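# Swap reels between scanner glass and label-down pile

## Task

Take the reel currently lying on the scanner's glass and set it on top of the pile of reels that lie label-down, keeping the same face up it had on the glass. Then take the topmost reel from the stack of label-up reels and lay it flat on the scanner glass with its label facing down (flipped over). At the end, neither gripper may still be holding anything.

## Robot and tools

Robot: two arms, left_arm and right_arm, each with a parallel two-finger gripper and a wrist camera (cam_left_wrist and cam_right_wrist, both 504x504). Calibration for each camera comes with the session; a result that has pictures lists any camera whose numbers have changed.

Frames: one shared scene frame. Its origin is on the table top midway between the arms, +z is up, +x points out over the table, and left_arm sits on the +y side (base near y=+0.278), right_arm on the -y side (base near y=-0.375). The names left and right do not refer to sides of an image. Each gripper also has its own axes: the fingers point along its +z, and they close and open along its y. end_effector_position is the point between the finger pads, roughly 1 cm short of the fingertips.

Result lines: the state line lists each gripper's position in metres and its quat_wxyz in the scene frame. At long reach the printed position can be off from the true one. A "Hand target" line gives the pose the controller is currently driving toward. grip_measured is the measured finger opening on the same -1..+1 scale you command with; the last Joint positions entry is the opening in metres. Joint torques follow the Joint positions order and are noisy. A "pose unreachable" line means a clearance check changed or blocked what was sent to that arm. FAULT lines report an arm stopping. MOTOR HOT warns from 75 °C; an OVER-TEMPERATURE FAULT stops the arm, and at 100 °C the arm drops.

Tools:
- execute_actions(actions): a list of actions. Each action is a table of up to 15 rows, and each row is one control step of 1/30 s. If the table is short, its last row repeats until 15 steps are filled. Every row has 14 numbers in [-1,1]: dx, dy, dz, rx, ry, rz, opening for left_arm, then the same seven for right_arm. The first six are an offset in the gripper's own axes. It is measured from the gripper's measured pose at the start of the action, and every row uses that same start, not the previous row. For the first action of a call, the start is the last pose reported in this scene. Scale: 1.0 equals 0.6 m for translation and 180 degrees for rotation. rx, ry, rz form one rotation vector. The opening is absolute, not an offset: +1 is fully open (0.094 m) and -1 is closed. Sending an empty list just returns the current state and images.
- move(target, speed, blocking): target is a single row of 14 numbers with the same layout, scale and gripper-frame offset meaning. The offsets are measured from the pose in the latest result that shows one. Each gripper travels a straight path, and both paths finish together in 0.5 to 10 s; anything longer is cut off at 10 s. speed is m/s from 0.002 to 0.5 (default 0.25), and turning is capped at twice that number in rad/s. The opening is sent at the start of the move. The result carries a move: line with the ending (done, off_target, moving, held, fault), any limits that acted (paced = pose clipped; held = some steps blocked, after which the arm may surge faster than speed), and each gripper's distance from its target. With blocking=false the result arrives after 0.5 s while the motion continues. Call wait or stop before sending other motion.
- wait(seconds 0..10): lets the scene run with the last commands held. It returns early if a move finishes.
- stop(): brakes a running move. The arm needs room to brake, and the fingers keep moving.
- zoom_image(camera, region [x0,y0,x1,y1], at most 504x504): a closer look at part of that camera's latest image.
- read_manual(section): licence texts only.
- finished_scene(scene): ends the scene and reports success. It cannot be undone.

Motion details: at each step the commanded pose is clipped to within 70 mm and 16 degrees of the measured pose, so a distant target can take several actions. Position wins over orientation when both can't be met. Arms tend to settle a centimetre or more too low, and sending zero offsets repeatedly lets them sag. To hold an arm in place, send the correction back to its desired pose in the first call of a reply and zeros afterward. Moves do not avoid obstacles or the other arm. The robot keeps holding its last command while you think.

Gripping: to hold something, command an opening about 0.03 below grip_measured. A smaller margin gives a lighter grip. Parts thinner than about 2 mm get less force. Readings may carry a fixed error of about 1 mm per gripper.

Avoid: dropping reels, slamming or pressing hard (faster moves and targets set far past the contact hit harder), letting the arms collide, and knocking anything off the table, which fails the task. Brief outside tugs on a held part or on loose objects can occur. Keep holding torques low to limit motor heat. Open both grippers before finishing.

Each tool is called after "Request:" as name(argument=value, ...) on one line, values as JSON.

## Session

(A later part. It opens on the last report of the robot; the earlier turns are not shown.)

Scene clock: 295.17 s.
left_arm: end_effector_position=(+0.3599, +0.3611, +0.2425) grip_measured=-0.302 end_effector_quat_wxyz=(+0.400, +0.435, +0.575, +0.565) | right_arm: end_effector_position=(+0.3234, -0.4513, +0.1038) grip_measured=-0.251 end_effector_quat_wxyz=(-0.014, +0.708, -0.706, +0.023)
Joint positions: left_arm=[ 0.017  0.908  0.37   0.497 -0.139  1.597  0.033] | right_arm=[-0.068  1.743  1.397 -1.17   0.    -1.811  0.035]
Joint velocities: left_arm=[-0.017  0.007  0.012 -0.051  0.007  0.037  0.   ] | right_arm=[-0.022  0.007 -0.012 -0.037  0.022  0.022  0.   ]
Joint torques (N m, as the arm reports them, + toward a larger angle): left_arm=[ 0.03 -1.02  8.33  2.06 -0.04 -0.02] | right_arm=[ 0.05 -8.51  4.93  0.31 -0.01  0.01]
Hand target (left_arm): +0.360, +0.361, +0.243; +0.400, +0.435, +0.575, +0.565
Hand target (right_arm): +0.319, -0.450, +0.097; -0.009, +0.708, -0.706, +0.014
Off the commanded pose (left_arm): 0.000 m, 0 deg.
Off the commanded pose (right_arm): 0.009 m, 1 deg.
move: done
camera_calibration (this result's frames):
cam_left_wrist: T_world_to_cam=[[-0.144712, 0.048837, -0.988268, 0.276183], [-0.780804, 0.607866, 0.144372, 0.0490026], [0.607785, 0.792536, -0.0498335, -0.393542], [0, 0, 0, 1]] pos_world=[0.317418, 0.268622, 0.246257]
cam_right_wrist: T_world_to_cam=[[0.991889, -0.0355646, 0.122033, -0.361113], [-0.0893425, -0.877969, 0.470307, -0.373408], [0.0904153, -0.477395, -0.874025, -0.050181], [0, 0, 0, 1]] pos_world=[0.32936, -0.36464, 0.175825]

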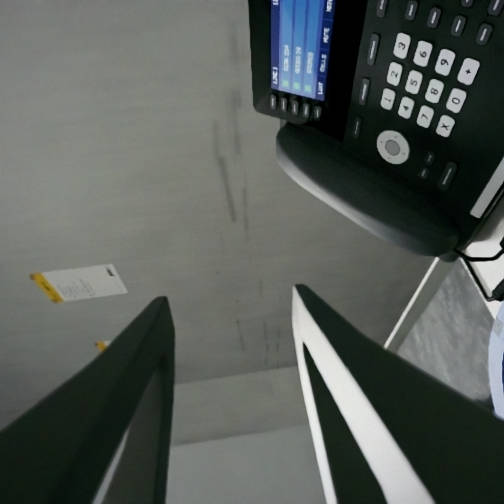

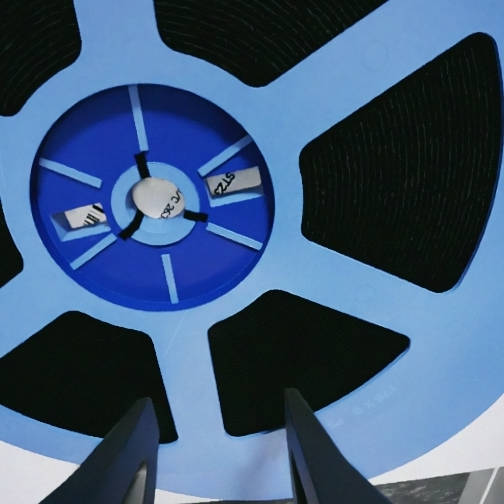

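Request:
move(target=[0,0,0,0,0,0,-0.3,0,0.004,0.003,0,0,0,-0.81], speed=0.02)

Request:
move(target=[0,0,0,0,0,0,-0.3,0,0,-0.09,0,0,0,-0.81], speed=0.06)

Scene clock: 300.50 s.
left_arm: end_effector_position=(+0.3599, +0.3611, +0.2425) grip_measured=-0.302 end_effector_quat_wxyz=(+0.400, +0.435, +0.575, +0.565) | right_arm: end_effector_position=(+0.3241, -0.4514, +0.1038) grip_measured=-0.809 end_effector_quat_wxyz=(-0.015, +0.708, -0.706, +0.024)
Joint positions: left_arm=[ 0.017  0.908  0.37   0.497 -0.139  1.597  0.033] | right_arm=[-0.068  1.743  1.397 -1.167  0.    -1.811  0.009]
Joint velocities: left_arm=[-0.012  0.002 -0.002  0.051 -0.037 -0.037 -0.001] | right_arm=[-0.007 -0.007 -0.002 -0.022 -0.022 -0.007 -0.001]
Joint torques (N m, as the arm reports them, + toward a larger angle): left_arm=[ 0.03 -1.01  8.33  2.06 -0.04 -0.02] | right_arm=[-0.07 -9.54  5.7   0.31  0.    0.01]
Hand target (left_arm): +0.360, +0.361, +0.243; +0.400, +0.435, +0.575, +0.565
Hand target (right_arm): +0.321, -0.451, +0.102; -0.014, +0.708, -0.706, +0.023
Off the commanded pose (left_arm): 0.000 m, 0 deg.
Off the commanded pose (right_arm): 0.004 m, 0 deg.
move: done
camera_calibration (this result's frames):
cam_left_wrist: T_world_to_cam=[[-0.144712, 0.048837, -0.988268, 0.276183], [-0.780804, 0.607866, 0.144372, 0.0490026], [0.607785, 0.792536, -0.0498335, -0.393542], [0, 0, 0, 1]] pos_world=[0.317418, 0.268622, 0.246257]
cam_right_wrist: T_world_to_cam=[[0.991522, -0.0354759, 0.125, -0.362004], [-0.090738, -0.877631, 0.47067, -0.372952], [0.0930067, -0.478022, -0.87341, -0.0514835], [0, 0, 0, 1]] pos_world=[0.329883, -0.364767, 0.175822]

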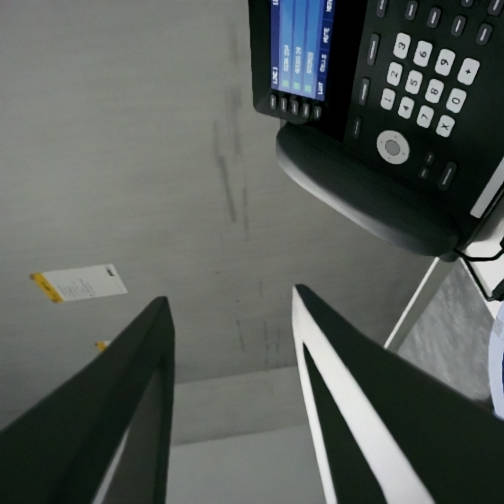

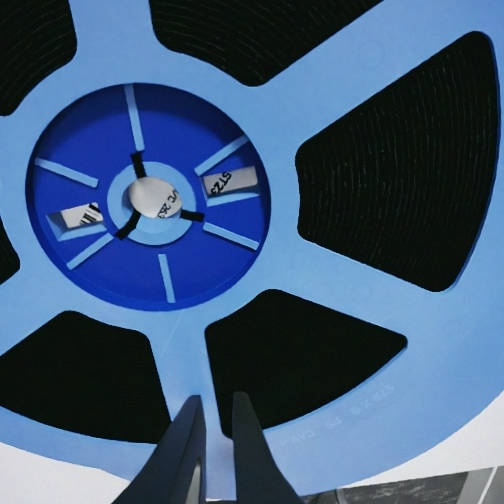

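Scene clock: 301.90 s.
left_arm: end_effector_position=(+0.3599, +0.3611, +0.2425) grip_measured=-0.302 end_effector_quat_wxyz=(+0.400, +0.435, +0.575, +0.565) | right_arm: end_effector_position=(+0.3206, -0.4506, +0.1472) grip_measured=-0.809 end_effector_quat_wxyz=(-0.010, +0.708, -0.706, +0.017)
Joint positions: left_arm=[ 0.017  0.908  0.37   0.497 -0.139  1.597  0.033] | right_arm=[-0.068  1.743  1.57  -1.358  0.    -1.811  0.009]
Joint velocities: left_arm=[-0.007  0.017  0.007 -0.037  0.037 -0.066 -0.   ] | right_arm=[ 0.012 -0.012 -0.017  0.066 -0.022 -0.037  0.   ]
Joint torques (N m, as the arm reports them, + toward a larger angle): left_arm=[ 0.02 -1.02  8.33  2.05 -0.04 -0.02] | right_arm=[ 0.02 -9.91  9.55  0.07  0.    0.02]
Hand target (left_arm): +0.360, +0.361, +0.243; +0.400, +0.435, +0.575, +0.565
Hand target (right_arm): +0.321, -0.451, +0.158; -0.015, +0.708, -0.706, +0.025
Off the commanded pose (left_arm): 0.000 m, 0 deg.
Off the commanded pose (right_arm): 0.011 m, 1 deg.
move: off_target (right_arm)
camera_calibration (this result's frames):
cam_left_wrist: T_world_to_cam=[[-0.144712, 0.048837, -0.988268, 0.276183], [-0.780804, 0.607866, 0.144372, 0.0490026], [0.607785, 0.792536, -0.0498335, -0.393542], [0, 0, 0, 1]] pos_world=[0.317418, 0.268622, 0.246257]
cam_right_wrist: T_world_to_cam=[[0.993588, -0.0359763, 0.107182, -0.362119], [-0.0823816, -0.879655, 0.468423, -0.396206], [0.0774312, -0.47425, -0.876979, -0.00560664], [0, 0, 0, 1]] pos_world=[0.327591, -0.364212, 0.219488]

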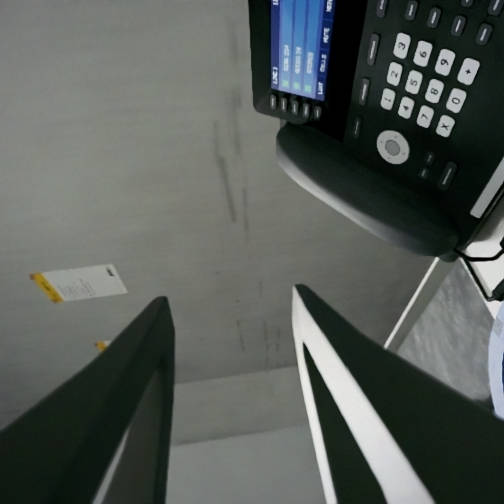

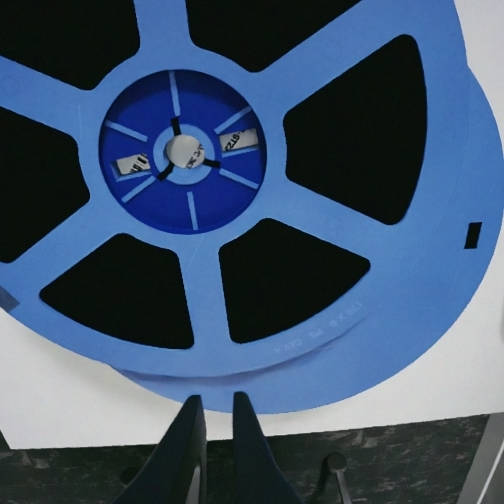

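Request:
move(target=[0,0,0,0,0,0,-0.3,0,0.02,0.04,0,0,0,-0.15], speed=0.08)

Scene clock: 309.50 s.
left_arm: end_effector_position=(+0.3599, +0.3611, +0.2425) grip_measured=-0.302 end_effector_quat_wxyz=(+0.400, +0.435, +0.575, +0.565) | right_arm: end_effector_position=(+0.3116, -0.4484, +0.1133) grip_measured=-0.151 end_effector_quat_wxyz=(-0.000, +0.709, -0.705, +0.001)
Joint positions: left_arm=[ 0.017  0.908  0.37   0.497 -0.139  1.597  0.033] | right_arm=[-0.068  1.743  1.436 -1.262  0.    -1.815  0.04 ]
Joint velocities: left_arm=[-0.022 -0.007 -0.002 -0.022  0.037  0.022 -0.001] | right_arm=[ 0.002  0.002 -0.012  0.007 -0.022 -0.007 -0.   ]
Joint torques (N m, as the arm reports them, + toward a larger angle): left_arm=[ 0.03 -1.01  8.33  2.05 -0.03 -0.02] | right_arm=[ -0.5  -12.46   5.85   0.22   0.    -0.03]
Hand target (left_arm): +0.360, +0.361, +0.243; +0.400, +0.435, +0.575, +0.565
Hand target (right_arm): +0.309, -0.451, +0.123; -0.010, +0.708, -0.706, +0.016
Off the commanded pose (left_arm): 0.000 m, 0 deg.
Off the commanded pose (right_arm): 0.010 m, 2 deg.
move: done
camera_calibration (this result's frames):
cam_left_wrist: T_world_to_cam=[[-0.144712, 0.048837, -0.988268, 0.276183], [-0.780804, 0.607866, 0.144372, 0.0490026], [0.607785, 0.792536, -0.0498335, -0.393542], [0, 0, 0, 1]] pos_world=[0.317418, 0.268622, 0.246257]
cam_right_wrist: T_world_to_cam=[[0.996927, -0.0329495, 0.0710692, -0.345105], [-0.0622514, -0.883955, 0.46341, -0.386776], [0.0475528, -0.46641, -0.88329, -0.0201001], [0, 0, 0, 1]] pos_world=[0.320923, -0.362639, 0.186008]

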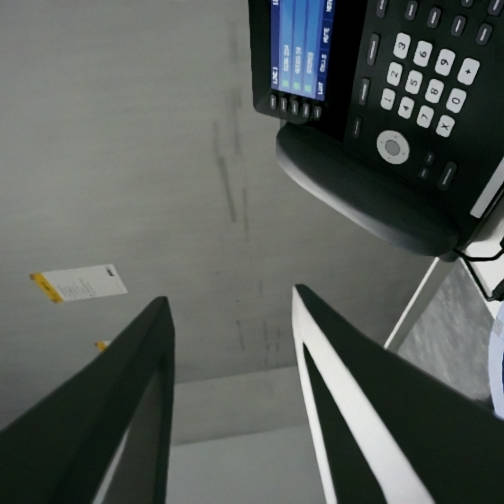

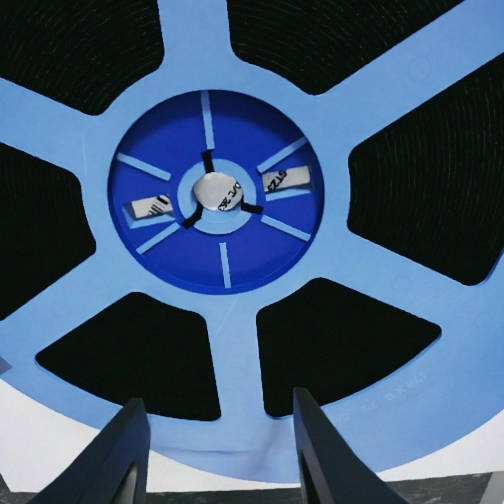

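Request:
move(target=[0,0,0,0,0,0,-0.3,0,-0.003,0.026,0,0,0,-0.15], speed=0.04)

Scene clock: 315.63 s.
left_arm: end_effector_position=(+0.3599, +0.3611, +0.2425) grip_measured=-0.302 end_effector_quat_wxyz=(+0.400, +0.435, +0.575, +0.565) | right_arm: end_effector_position=(+0.3152, -0.4493, +0.1047) grip_measured=-0.151 end_effector_quat_wxyz=(-0.005, +0.709, -0.705, +0.008)
Joint positions: left_arm=[ 0.017  0.908  0.37   0.497 -0.139  1.597  0.033] | right_arm=[-0.068  1.743  1.401 -1.209  0.    -1.815  0.04 ]
Joint velocities: left_arm=[ 0.017  0.007 -0.022  0.022  0.022  0.022  0.001] | right_arm=[-0.002 -0.007 -0.007 -0.022 -0.007  0.022  0.   ]
Joint torques (N m, as the arm reports them, + toward a larger angle): left_arm=[ 0.03 -1.01  8.34  2.06 -0.04 -0.02] | right_arm=[ 0.12 -7.77  5.87  0.26 -0.01  0.03]
Hand target (left_arm): +0.360, +0.361, +0.243; +0.400, +0.435, +0.575, +0.565
Hand target (right_arm): +0.313, -0.448, +0.098; -0.000, +0.709, -0.705, +0.001
Off the commanded pose (left_arm): 0.000 m, 0 deg.
Off the commanded pose (right_arm): 0.007 m, 1 deg.
move: done
camera_calibration (this result's frames):
cam_left_wrist: T_world_to_cam=[[-0.144712, 0.048837, -0.988268, 0.276183], [-0.780804, 0.607866, 0.144372, 0.0490026], [0.607785, 0.792536, -0.0498335, -0.393542], [0, 0, 0, 1]] pos_world=[0.317418, 0.268622, 0.246257]
cam_right_wrist: T_world_to_cam=[[0.995536, -0.0326126, 0.0885679, -0.349378], [-0.0703491, -0.881993, 0.465981, -0.380184], [0.0629194, -0.470132, -0.88035, -0.035088], [0, 0, 0, 1]] pos_world=[0.32328, -0.36321, 0.177213]

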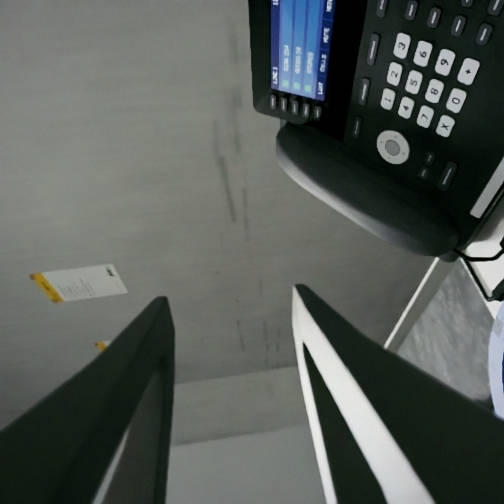

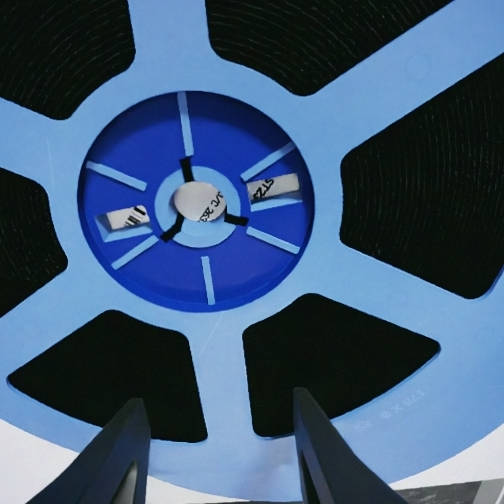

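Request:
move(target=[0,0,0,0,0,0,-0.3,0,0.002,0.014,0,0,0,-0.15], speed=0.03)

Scene clock: 320.17 s.
left_arm: end_effector_position=(+0.3599, +0.3611, +0.2425) grip_measured=-0.302 end_effector_quat_wxyz=(+0.400, +0.435, +0.575, +0.565) | right_arm: end_effector_position=(+0.3158, -0.4494, +0.0996) grip_measured=-0.151 end_effector_quat_wxyz=(-0.006, +0.709, -0.705, +0.010)
Joint positions: left_arm=[ 0.017  0.908  0.37   0.497 -0.139  1.597  0.033] | right_arm=[-0.068  1.743  1.381 -1.184  0.    -1.815  0.04 ]
Joint velocities: left_arm=[ 0.017 -0.002 -0.032  0.007 -0.051 -0.037 -0.   ] | right_arm=[-0.012  0.017  0.007  0.007  0.022 -0.037 -0.001]
Joint torques (N m, as the arm reports them, + toward a larger angle): left_arm=[ 0.02 -1.02  8.33  2.06 -0.04 -0.02] | right_arm=[-0.01 -8.81  5.92  0.27  0.01  0.01]
Hand target (left_arm): +0.360, +0.361, +0.243; +0.400, +0.435, +0.575, +0.565
Hand target (right_arm): +0.314, -0.449, +0.096; -0.005, +0.709, -0.705, +0.008
Off the commanded pose (left_arm): 0.000 m, 0 deg.
Off the commanded pose (right_arm): 0.004 m, 0 deg.
move: done
camera_calibration (this result's frames):
cam_left_wrist: T_world_to_cam=[[-0.144712, 0.048837, -0.988268, 0.276183], [-0.780804, 0.607866, 0.144372, 0.0490026], [0.607785, 0.792536, -0.0498335, -0.393542], [0, 0, 0, 1]] pos_world=[0.317418, 0.268622, 0.246257]
cam_right_wrist: T_world_to_cam=[[0.995132, -0.0325148, 0.0930313, -0.34974], [-0.0724237, -0.881491, 0.466614, -0.377049], [0.0668343, -0.47108, -0.879555, -0.0414499], [0, 0, 0, 1]] pos_world=[0.3235, -0.363263, 0.172016]

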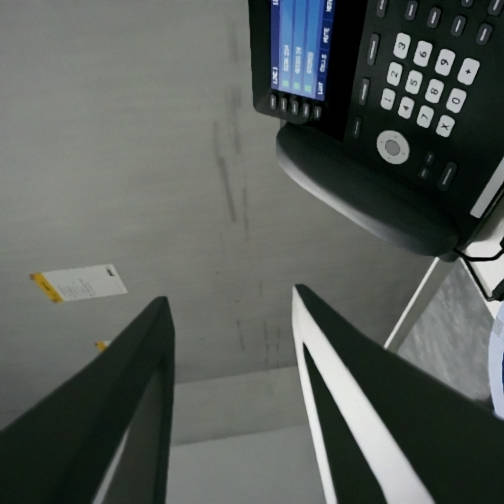

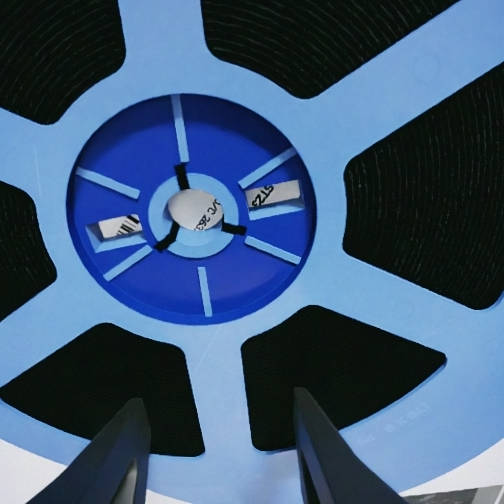

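Now inside the windows. A bit lower, then close.

Request:
move(target=[0,0,0,0,0,0,-0.3,0,0.002,0.008,0,0,0,-0.15], speed=0.02)

Request:
move(target=[0,0,0,0,0,0,-0.3,0,0,0.003,0,0,0,-0.81], speed=0.02)

Scene clock: 327.10 s.
left_arm: end_effector_position=(+0.3599, +0.3611, +0.2425) grip_measured=-0.302 end_effector_quat_wxyz=(+0.400, +0.435, +0.575, +0.565) | right_arm: end_effector_position=(+0.3188, -0.4501, +0.0997) grip_measured=-0.151 end_effector_quat_wxyz=(-0.010, +0.709, -0.705, +0.016)
Joint positions: left_arm=[ 0.017  0.908  0.37   0.497 -0.139  1.597  0.033] | right_arm=[-0.068  1.743  1.381 -1.172  0.    -1.815  0.04 ]
Joint velocities: left_arm=[-0.017 -0.017 -0.002  0.037 -0.007  0.051 -0.   ] | right_arm=[ 0.017 -0.002 -0.012  0.051 -0.007 -0.095  0.   ]
Joint torques (N m, as the arm reports them, + toward a larger angle): left_arm=[ 0.02 -1.02  8.32  2.06 -0.04 -0.02] | right_arm=[-0.01 -8.94  5.2   0.29  0.    0.02]
Hand target (left_arm): +0.360, +0.361, +0.243; +0.400, +0.435, +0.575, +0.565
Hand target (right_arm): +0.315, -0.449, +0.095; -0.006, +0.709, -0.705, +0.010
Off the commanded pose (left_arm): 0.000 m, 0 deg.
Off the commanded pose (right_arm): 0.006 m, 1 deg.
move: done
camera_calibration (this result's frames):
cam_left_wrist: T_world_to_cam=[[-0.144712, 0.048837, -0.988268, 0.276183], [-0.780804, 0.607866, 0.144372, 0.0490026], [0.607785, 0.792536, -0.0498335, -0.393542], [0, 0, 0, 1]] pos_world=[0.317418, 0.268622, 0.246257]
cam_right_wrist: T_world_to_cam=[[0.993919, -0.0322209, 0.105295, -0.353502], [-0.0781431, -0.880106, 0.468303, -0.375243], [0.0775818, -0.473684, -0.877271, -0.0467437], [0, 0, 0, 1]] pos_world=[0.325656, -0.363785, 0.171943]

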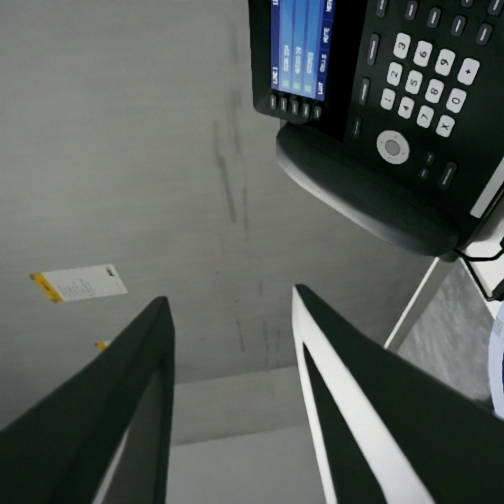

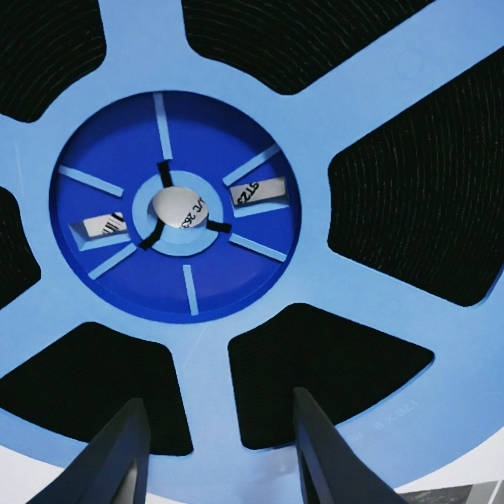

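Scene clock: 327.80 s.
left_arm: end_effector_position=(+0.3599, +0.3611, +0.2425) grip_measured=-0.302 end_effector_quat_wxyz=(+0.400, +0.435, +0.575, +0.565) | right_arm: end_effector_position=(+0.3189, -0.4504, +0.1005) grip_measured=-0.809 end_effector_quat_wxyz=(-0.010, +0.709, -0.704, +0.017)
Joint positions: left_arm=[ 0.017  0.908  0.37   0.497 -0.139  1.597  0.033] | right_arm=[-0.068  1.741  1.381 -1.172  0.001 -1.816  0.009]
Joint velocities: left_arm=[-0.007 -0.002  0.007 -0.051 -0.022  0.022 -0.002] | right_arm=[ 0.007 -0.002 -0.002  0.007 -0.037  0.007  0.   ]
Joint torques (N m, as the arm reports them, + toward a larger angle): left_arm=[ 0.04 -1.    8.32  2.06 -0.04 -0.02] | right_arm=[ 0.02 -8.53  6.59  0.28 -0.01  0.01]
Hand target (left_arm): +0.360, +0.361, +0.243; +0.400, +0.435, +0.575, +0.565
Hand target (right_arm): +0.319, -0.450, +0.098; -0.010, +0.709, -0.705, +0.016
Off the commanded pose (left_arm): 0.000 m, 0 deg.
Off the commanded pose (right_arm): 0.003 m, 0 deg.
move: done
camera_calibration (this result's frames):
cam_left_wrist: T_world_to_cam=[[-0.144712, 0.048837, -0.988268, 0.276183], [-0.780804, 0.607866, 0.144372, 0.0490026], [0.607785, 0.792536, -0.0498335, -0.393542], [0, 0, 0, 1]] pos_world=[0.317418, 0.268622, 0.246257]
cam_right_wrist: T_world_to_cam=[[0.993682, -0.0316988, 0.107659, -0.353617], [-0.0789355, -0.879309, 0.469664, -0.375339], [0.0797781, -0.475195, -0.876256, -0.0476461], [0, 0, 0, 1]] pos_world=[0.325556, -0.36389, 0.172603]

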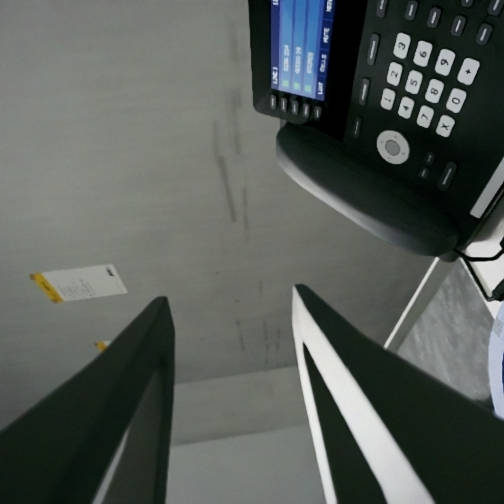

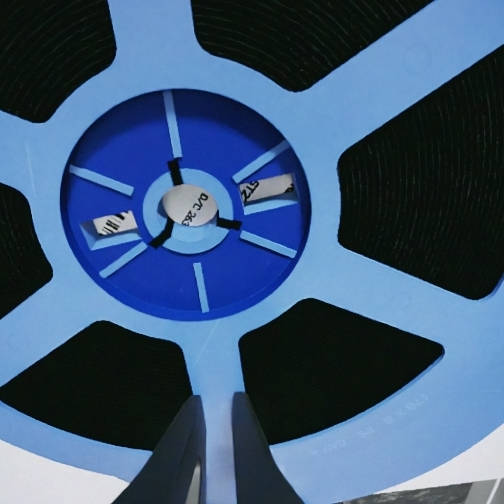

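Request:
move(target=[0,0,0,0,0,0,-0.3,0,0,0.003,0,0,0,-0.87], speed=0.02)

Scene clock: 333.83 s.
left_arm: end_effector_position=(+0.3599, +0.3611, +0.2425) grip_measured=-0.302 end_effector_quat_wxyz=(+0.400, +0.435, +0.575, +0.565) | right_arm: end_effector_position=(+0.3189, -0.4504, +0.1005) grip_measured=-0.869 end_effector_quat_wxyz=(-0.010, +0.709, -0.704, +0.017)
Joint positions: left_arm=[ 0.017  0.908  0.37   0.497 -0.139  1.597  0.033] | right_arm=[-0.068  1.741  1.381 -1.172  0.001 -1.816  0.006]
Joint velocities: left_arm=[ 0.002 -0.007 -0.007  0.037  0.007 -0.066  0.   ] | right_arm=[-0.002  0.007 -0.017 -0.066 -0.022 -0.081 -0.002]
Joint torques (N m, as the arm reports them, + toward a larger angle): left_arm=[ 0.03 -1.02  8.33  2.06 -0.04 -0.02] | right_arm=[ 0.02 -8.69  6.59  0.29  0.    0.03]
Hand target (left_arm): +0.360, +0.361, +0.243; +0.400, +0.435, +0.575, +0.565
Hand target (right_arm): +0.319, -0.450, +0.099; -0.010, +0.709, -0.704, +0.017
Off the commanded pose (left_arm): 0.000 m, 0 deg.
Off the commanded pose (right_arm): 0.002 m, 0 deg.
move: done
camera_calibration (this result's frames):
cam_left_wrist: T_world_to_cam=[[-0.144712, 0.048837, -0.988268, 0.276183], [-0.780804, 0.607866, 0.144372, 0.0490026], [0.607785, 0.792536, -0.0498335, -0.393542], [0, 0, 0, 1]] pos_world=[0.317418, 0.268622, 0.246257]
cam_right_wrist: T_world_to_cam=[[0.993682, -0.0316988, 0.107659, -0.353617], [-0.0789355, -0.879309, 0.469664, -0.375339], [0.0797781, -0.475195, -0.876256, -0.0476461], [0, 0, 0, 1]] pos_world=[0.325556, -0.36389, 0.172603]

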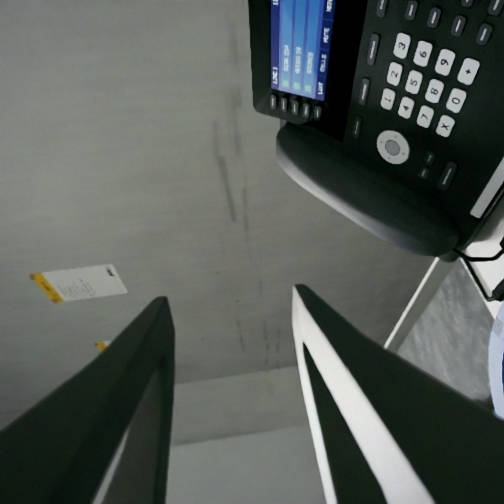

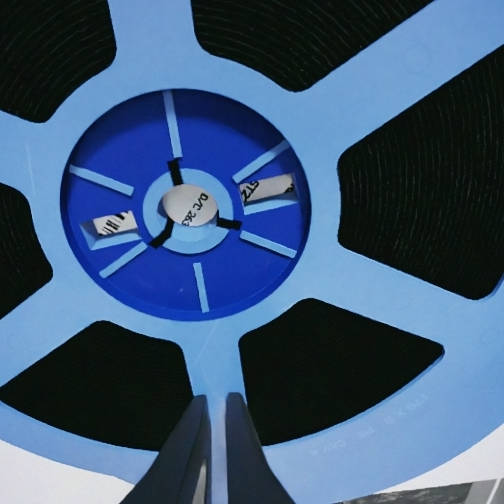

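Request:
move(target=[0,0,0,0,0,0,-0.3,0,0,-0.008,0,0,0,-0.15], speed=0.03)

Request:
move(target=[0,0,0,0,0,0,-0.3,-0.006,0.006,0.035,0,0,0,-0.15], speed=0.03)

Scene clock: 341.43 s.
left_arm: end_effector_position=(+0.3599, +0.3611, +0.2425) grip_measured=-0.302 end_effector_quat_wxyz=(+0.400, +0.435, +0.575, +0.565) | right_arm: end_effector_position=(+0.3189, -0.4504, +0.1005) grip_measured=-0.151 end_effector_quat_wxyz=(-0.010, +0.709, -0.704, +0.017)
Joint positions: left_arm=[ 0.017  0.908  0.37   0.497 -0.139  1.597  0.033] | right_arm=[-0.068  1.741  1.381 -1.172  0.001 -1.816  0.04 ]
Joint velocities: left_arm=[ 0.007 -0.002 -0.007  0.037 -0.022  0.022 -0.001] | right_arm=[ 0.017 -0.007 -0.002 -0.037  0.022  0.022 -0.   ]
Joint torques (N m, as the arm reports them, + toward a larger angle): left_arm=[ 0.04 -1.    8.33  2.06 -0.04 -0.03] | right_arm=[ 0.02 -9.04  8.51  0.07  0.01  0.03]
Hand target (left_arm): +0.360, +0.361, +0.243; +0.400, +0.435, +0.575, +0.565
Hand target (right_arm): +0.319, -0.450, +0.105; -0.010, +0.709, -0.704, +0.017
Off the commanded pose (left_arm): 0.000 m, 0 deg.
Off the commanded pose (right_arm): 0.005 m, 0 deg.
move: done
camera_calibration (this result's frames):
cam_left_wrist: T_world_to_cam=[[-0.144712, 0.048837, -0.988268, 0.276183], [-0.780804, 0.607866, 0.144372, 0.0490026], [0.607785, 0.792536, -0.0498335, -0.393542], [0, 0, 0, 1]] pos_world=[0.317418, 0.268622, 0.246257]
cam_right_wrist: T_world_to_cam=[[0.993682, -0.0316988, 0.107659, -0.353617], [-0.0789355, -0.879309, 0.469664, -0.375339], [0.0797781, -0.475195, -0.876256, -0.0476461], [0, 0, 0, 1]] pos_world=[0.325556, -0.36389, 0.172603]

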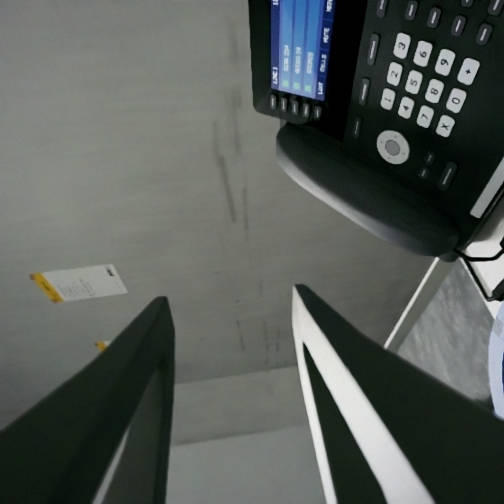

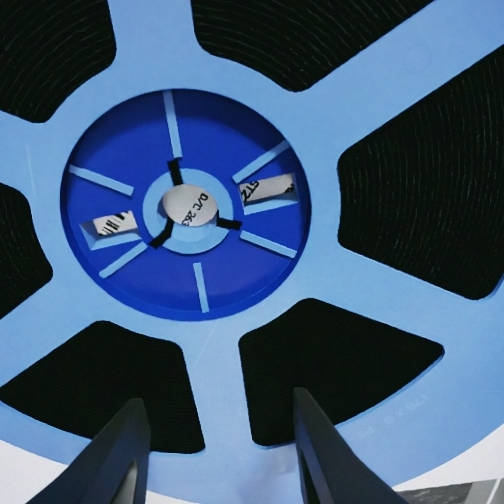

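Scene clock: 342.37 s.
left_arm: end_effector_position=(+0.3599, +0.3611, +0.2425) grip_measured=-0.302 end_effector_quat_wxyz=(+0.400, +0.435, +0.575, +0.565) | right_arm: end_effector_position=(+0.3205, -0.4508, +0.0983) grip_measured=-0.151 end_effector_quat_wxyz=(-0.017, +0.709, -0.705, +0.030)
Joint positions: left_arm=[ 0.017  0.908  0.37   0.497 -0.139  1.597  0.033] | right_arm=[-0.068  1.72   1.347 -1.128  0.002 -1.814  0.04 ]
Joint velocities: left_arm=[-0.002 -0.037 -0.032 -0.007 -0.007  0.066  0.   ] | right_arm=[ 0.002  0.002 -0.027 -0.007  0.007 -0.037 -0.001]
Joint torques (N m, as the arm reports them, + toward a larger angle): left_arm=[ 0.03 -1.01  8.33  2.05 -0.04 -0.02] | right_arm=[ 0.57 -7.09  2.44  0.62 -0.01  0.08]
Hand target (left_arm): +0.360, +0.361, +0.243; +0.400, +0.435, +0.575, +0.565
Hand target (right_arm): +0.315, -0.447, +0.080; -0.009, +0.710, -0.704, +0.017
Off the commanded pose (left_arm): 0.000 m, 0 deg.
Off the commanded pose (right_arm): 0.020 m, 2 deg.
move: off_target (right_arm)
camera_calibration (this result's frames):
cam_left_wrist: T_world_to_cam=[[-0.144712, 0.048837, -0.988268, 0.276183], [-0.780804, 0.607866, 0.144372, 0.0490026], [0.607785, 0.792536, -0.0498335, -0.393542], [0, 0, 0, 1]] pos_world=[0.317418, 0.268622, 0.246257]
cam_right_wrist: T_world_to_cam=[[0.990046, -0.0327083, 0.136888, -0.357164], [-0.0944105, -0.875669, 0.473593, -0.368384], [0.104378, -0.481803, -0.870041, -0.0613677], [0, 0, 0, 1]] pos_world=[0.325235, -0.363832, 0.169963]

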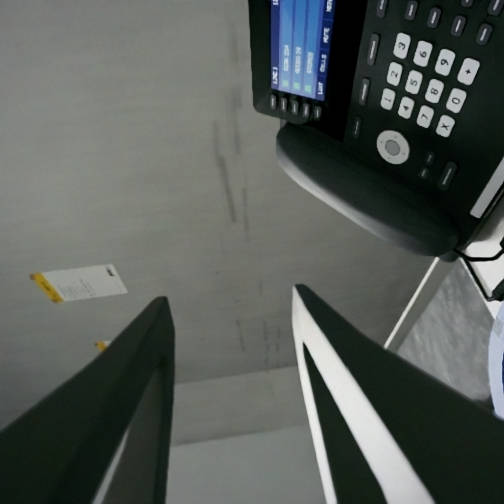

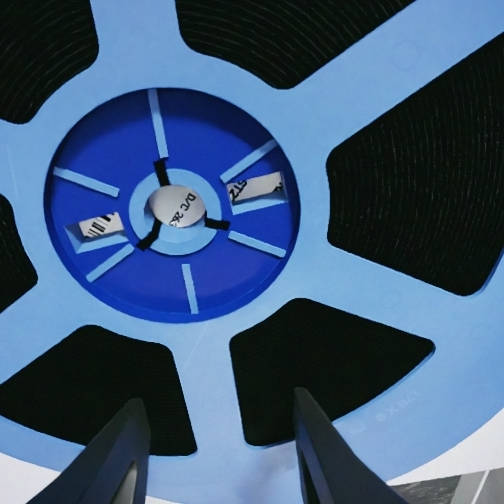

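Now firmly pressed. Close while keeping pressure.

Request:
move(target=[0,0,0,0,0,0,-0.3,0,0.006,0.02,0,0,0,-0.81], speed=0.02)

Scene clock: 346.03 s.
left_arm: end_effector_position=(+0.3599, +0.3611, +0.2425) grip_measured=-0.302 end_effector_quat_wxyz=(+0.400, +0.435, +0.575, +0.565) | right_arm: end_effector_position=(+0.3184, -0.4509, +0.0979) grip_measured=-0.774 end_effector_quat_wxyz=(-0.017, +0.709, -0.704, +0.032)
Joint positions: left_arm=[ 0.017  0.908  0.37   0.497 -0.139  1.597  0.033] | right_arm=[-0.068  1.711  1.335 -1.123  0.005 -1.815  0.011]
Joint velocities: left_arm=[ 0.002  0.002  0.007  0.022  0.037 -0.066 -0.   ] | right_arm=[ 0.012 -0.012 -0.002  0.007  0.037 -0.007 -0.   ]
Joint torques (N m, as the arm reports them, + toward a larger angle): left_arm=[ 0.04 -1.02  8.33  2.06 -0.04 -0.02] | right_arm=[-0.13 -8.06  3.55  0.67 -0.03  0.01]
Hand target (left_arm): +0.360, +0.361, +0.243; +0.400, +0.435, +0.575, +0.565
Hand target (right_arm): +0.317, -0.451, +0.086; -0.017, +0.708, -0.705, +0.030
Off the commanded pose (left_arm): 0.000 m, 0 deg.
Off the commanded pose (right_arm): 0.012 m, 0 deg.
move: off_target (right_arm)
camera_calibration (this result's frames):
cam_left_wrist: T_world_to_cam=[[-0.144712, 0.048837, -0.988268, 0.276183], [-0.780804, 0.607866, 0.144372, 0.0490026], [0.607785, 0.792536, -0.0498335, -0.393542], [0, 0, 0, 1]] pos_world=[0.317418, 0.268622, 0.246257]
cam_right_wrist: T_world_to_cam=[[0.989936, -0.0309321, 0.138096, -0.354324], [-0.0937935, -0.874124, 0.476561, -0.368239], [0.105972, -0.484717, -0.868228, -0.0635033], [0, 0, 0, 1]] pos_world=[0.322949, -0.363628, 0.169283]

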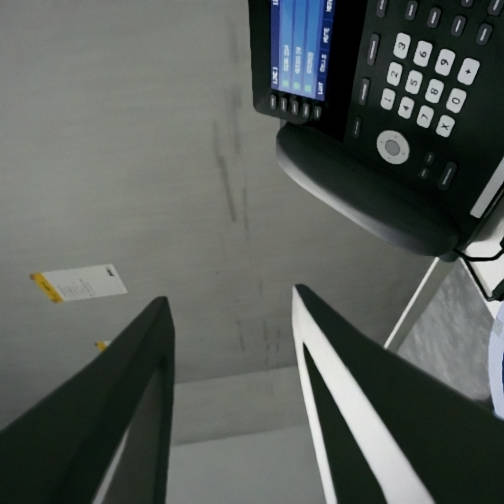

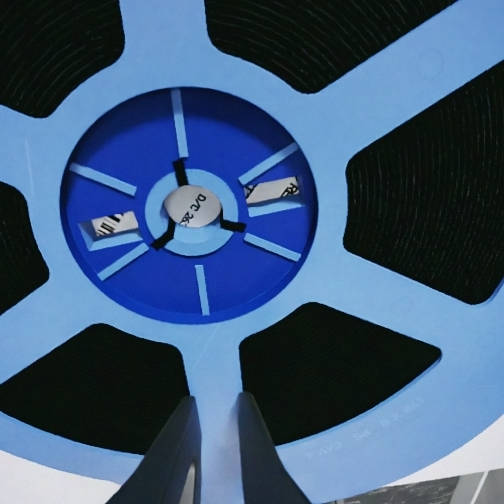

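Gripped. Lift.

Request:
move(target=[0,0,0,0,0,0,-0.3,0,0.01,-0.11,0,0,0,-0.81], speed=0.05)

Scene clock: 352.03 s.
left_arm: end_effector_position=(+0.3599, +0.3611, +0.2425) grip_measured=-0.302 end_effector_quat_wxyz=(+0.400, +0.435, +0.575, +0.565) | right_arm: end_effector_position=(+0.3076, -0.4493, +0.1421) grip_measured=-0.774 end_effector_quat_wxyz=(-0.001, +0.709, -0.705, +0.011)
Joint positions: left_arm=[ 0.017  0.908  0.37   0.497 -0.139  1.597  0.033] | right_arm=[-0.068  1.711  1.512 -1.353  0.01  -1.815  0.011]
Joint velocities: left_arm=[-0.002  0.017 -0.032 -0.022 -0.022 -0.051  0.001] | right_arm=[ 0.007 -0.012 -0.002 -0.037  0.051  0.022  0.   ]
Joint torques (N m, as the arm reports them, + toward a larger angle): left_arm=[ 0.04 -1.02  8.34  2.06 -0.04 -0.02] | right_arm=[ -0.25 -12.25   9.99   0.02  -0.05  -0.03]
Hand target (left_arm): +0.360, +0.361, +0.243; +0.400, +0.435, +0.575, +0.565
Hand target (right_arm): +0.308, -0.450, +0.163; -0.016, +0.709, -0.704, +0.032
Off the commanded pose (left_arm): 0.000 m, 0 deg.
Off the commanded pose (right_arm): 0.021 m, 3 deg.
move: off_target (right_arm)
camera_calibration (this result's frames):
cam_left_wrist: T_world_to_cam=[[-0.144712, 0.048837, -0.988268, 0.276183], [-0.780804, 0.607866, 0.144372, 0.0490026], [0.607785, 0.792536, -0.0498335, -0.393542], [0, 0, 0, 1]] pos_world=[0.317418, 0.268622, 0.246257]
cam_right_wrist: T_world_to_cam=[[0.995774, -0.0319472, 0.0861052, -0.344553], [-0.0692117, -0.877313, 0.474902, -0.397686], [0.0603694, -0.478854, -0.875816, -0.00552069], [0, 0, 0, 1]] pos_world=[0.315906, -0.362547, 0.213695]

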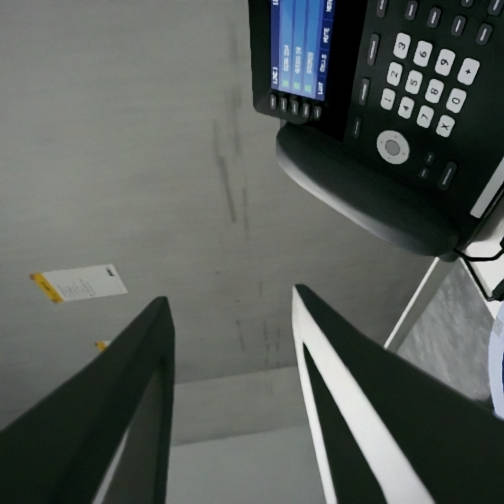

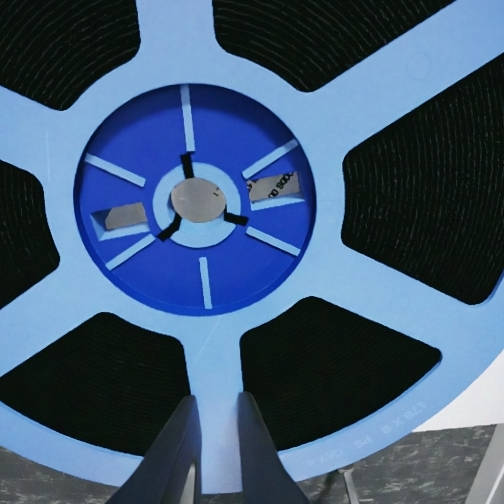

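Request:
move(target=[0,0,0,0,0,0,-0.3,-0.75,0.013,-0.03,0,0,0.2,-0.81], speed=0.12)

Scene clock: 364.13 s.
left_arm: end_effector_position=(+0.3599, +0.3611, +0.2425) grip_measured=-0.302 end_effector_quat_wxyz=(+0.400, +0.435, +0.575, +0.565) | right_arm: end_effector_position=(+0.2913, -0.0029, +0.1481) grip_measured=-0.774 end_effector_quat_wxyz=(+0.057, -0.460, +0.886, +0.018)
Joint positions: left_arm=[ 0.017  0.908  0.37   0.497 -0.139  1.597  0.033] | right_arm=[ 1.085  2.346  2.46  -1.567  0.016 -0.043  0.011]
Joint velocities: left_arm=[ 0.007  0.007  0.017 -0.037 -0.007 -0.081  0.   ] | right_arm=[ 0.002  0.012 -0.007  0.022  0.007 -0.037 -0.002]
Joint torques (N m, as the arm reports them, + toward a larger angle): left_arm=[ 0.03 -1.02  8.33  2.05 -0.04 -0.02] | right_arm=[  0.15 -14.43   9.98   0.37  -0.05   0.08]
Hand target (left_arm): +0.360, +0.361, +0.243; +0.400, +0.435, +0.575, +0.565
Hand target (right_arm): +0.293, +0.002, +0.157; +0.070, -0.456, +0.887, +0.027
Off the commanded pose (left_arm): 0.000 m, 0 deg.
Off the commanded pose (right_arm): 0.008 m, 7 deg.
joint sent to its limit (right arm) — the command would take joint 4 (wrist pitch) past its lower limit, so that joint was sent only as far as its limit.
move: off_target (right_arm)
camera_calibration (this result's frames):
cam_left_wrist: T_world_to_cam=[[-0.144712, 0.048837, -0.988268, 0.276183], [-0.780804, 0.607866, 0.144372, 0.0490026], [0.607785, 0.792536, -0.0498335, -0.393542], [0, 0, 0, 1]] pos_world=[0.317418, 0.268622, 0.246257]
cam_right_wrist: T_world_to_cam=[[0.785752, -0.612705, 0.0847756, -0.254834], [-0.59841, -0.718322, 0.35485, 0.162375], [-0.156522, -0.329555, -0.931072, 0.286284], [0, 0, 0, 1]] pos_world=[0.342213, 0.054846, 0.230536]

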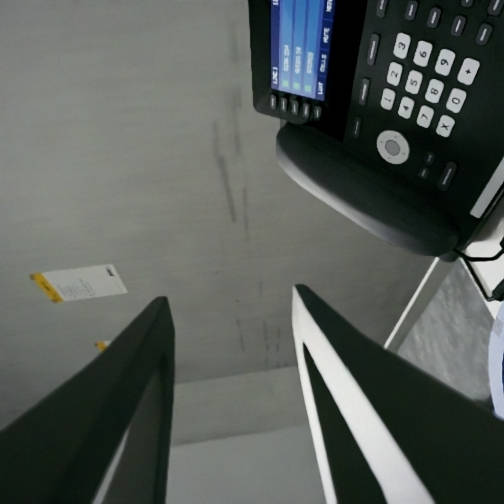

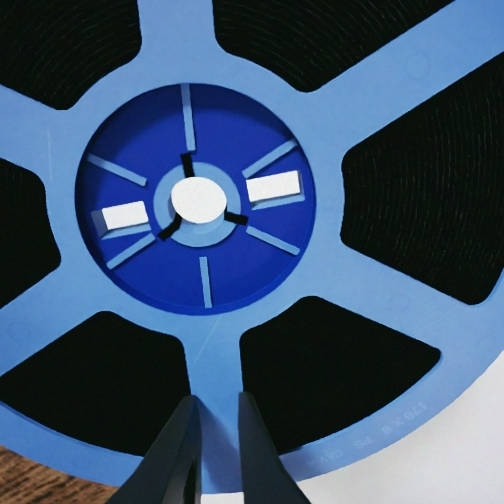

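Request:
move(target=[0,0,0,0,0,0,-0.3,-0.08,0.02,0.122,-0.006,0.038,0,-0.81], speed=0.07)

Scene clock: 376.53 s.
left_arm: end_effector_position=(+0.3599, +0.3611, +0.2425) grip_measured=-0.302 end_effector_quat_wxyz=(+0.400, +0.435, +0.575, +0.565) | right_arm: end_effector_position=(+0.3153, +0.0401, +0.0686) grip_measured=-0.774 end_effector_quat_wxyz=(+0.045, -0.459, +0.887, +0.015)
Joint positions: left_arm=[ 0.017  0.908  0.37   0.497 -0.139  1.597  0.033] | right_arm=[ 1.097  2.689  2.78  -1.567  0.012 -0.028  0.011]
Joint velocities: left_arm=[ 0.017  0.002  0.007 -0.007 -0.007  0.051  0.001] | right_arm=[-0.012 -0.002  0.022 -0.007 -0.066 -0.007 -0.   ]
Joint torques (N m, as the arm reports them, + toward a larger angle): left_arm=[ 0.01 -1.01  8.32  2.05 -0.04 -0.03] | right_arm=[  0.52 -17.11   9.86   0.3   -0.07   0.08]
Hand target (left_arm): +0.360, +0.361, +0.243; +0.400, +0.435, +0.575, +0.565
Hand target (right_arm): +0.314, +0.048, +0.080; +0.060, -0.460, +0.886, +0.028
Off the commanded pose (left_arm): 0.000 m, 0 deg.
Off the commanded pose (right_arm): 0.015 m, 6 deg.
joint sent to its limit (right arm) — the command would take joint 4 (wrist pitch) past its lower limit, so that joint was sent only as far as its limit.
move: off_target (right_arm)
camera_calibration (this result's frames):
cam_left_wrist: T_world_to_cam=[[-0.144712, 0.048837, -0.988268, 0.276183], [-0.780804, 0.607866, 0.144372, 0.0490026], [0.607785, 0.792536, -0.0498335, -0.393542], [0, 0, 0, 1]] pos_world=[0.317418, 0.268622, 0.246257]
cam_right_wrist: T_world_to_cam=[[0.785724, -0.613427, 0.0796581, -0.240196], [-0.593378, -0.71106, 0.377221, 0.232424], [-0.174756, -0.343659, -0.922691, 0.235983], [0, 0, 0, 1]] pos_world=[0.367883, 0.0990222, 0.149198]

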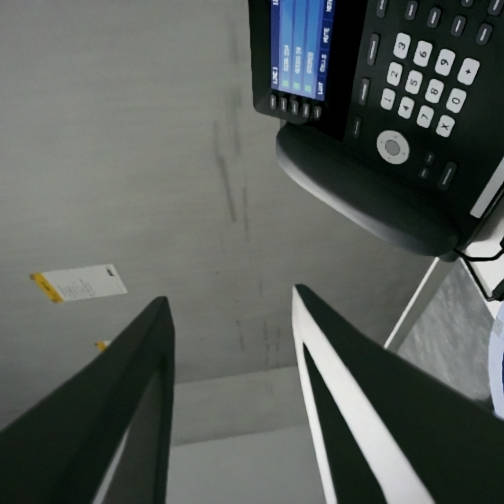

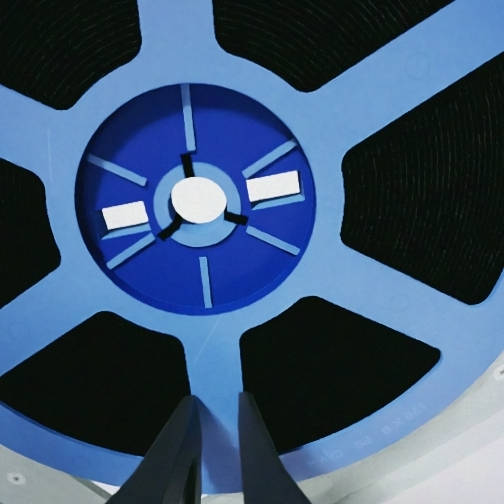

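Request:
move(target=[0,0,0,0,0,0,-0.3,-0.036,0,0.008,0,0,0,-0.81], speed=0.03)

Scene clock: 386.30 s.
left_arm: end_effector_position=(+0.3599, +0.3611, +0.2425) grip_measured=-0.302 end_effector_quat_wxyz=(+0.400, +0.435, +0.575, +0.565) | right_arm: end_effector_position=(+0.3206, +0.0472, +0.0586) grip_measured=-0.775 end_effector_quat_wxyz=(+0.052, -0.459, +0.887, +0.019)
Joint positions: left_arm=[ 0.017  0.908  0.37   0.497 -0.139  1.597  0.033] | right_arm=[ 1.097  2.741  2.84  -1.56   0.012 -0.028  0.011]
Joint velocities: left_arm=[-0.012  0.007 -0.012  0.022  0.051 -0.066  0.001] | right_arm=[ 0.022  0.002 -0.007 -0.022  0.037 -0.051  0.001]
Joint torques (N m, as the arm reports them, + toward a larger angle): left_arm=[ 0.02 -1.01  8.33  2.05 -0.03 -0.03] | right_arm=[  0.13 -16.55   9.91   0.58   0.01   0.03]
Hand target (left_arm): +0.360, +0.361, +0.243; +0.400, +0.435, +0.575, +0.565
Hand target (right_arm): +0.327, +0.057, +0.066; +0.077, -0.458, +0.885, +0.031
Off the commanded pose (left_arm): 0.000 m, 0 deg.
Off the commanded pose (right_arm): 0.015 m, 1 deg.
elbow stopped short (right arm): the move would have taken joint 3 (elbow) straighter than the controller allows; a more bent joint 3 avoids this.
move: off_target (right_arm)
camera_calibration (this result's frames):
cam_left_wrist: T_world_to_cam=[[-0.144712, 0.048837, -0.988268, 0.276183], [-0.780804, 0.607866, 0.144372, 0.0490026], [0.607785, 0.792536, -0.0498335, -0.393542], [0, 0, 0, 1]] pos_world=[0.317418, 0.268622, 0.246257]
cam_right_wrist: T_world_to_cam=[[0.784979, -0.614422, 0.079339, -0.238915], [-0.596848, -0.715691, 0.36271, 0.24657], [-0.166075, -0.332073, -0.928518, 0.227052], [0, 0, 0, 1]] pos_world=[0.372416, 0.105072, 0.140344]

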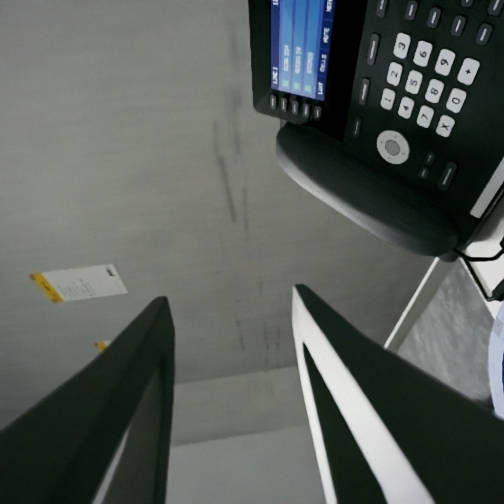

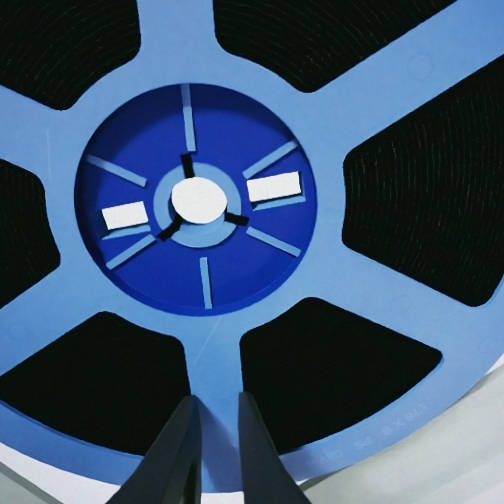

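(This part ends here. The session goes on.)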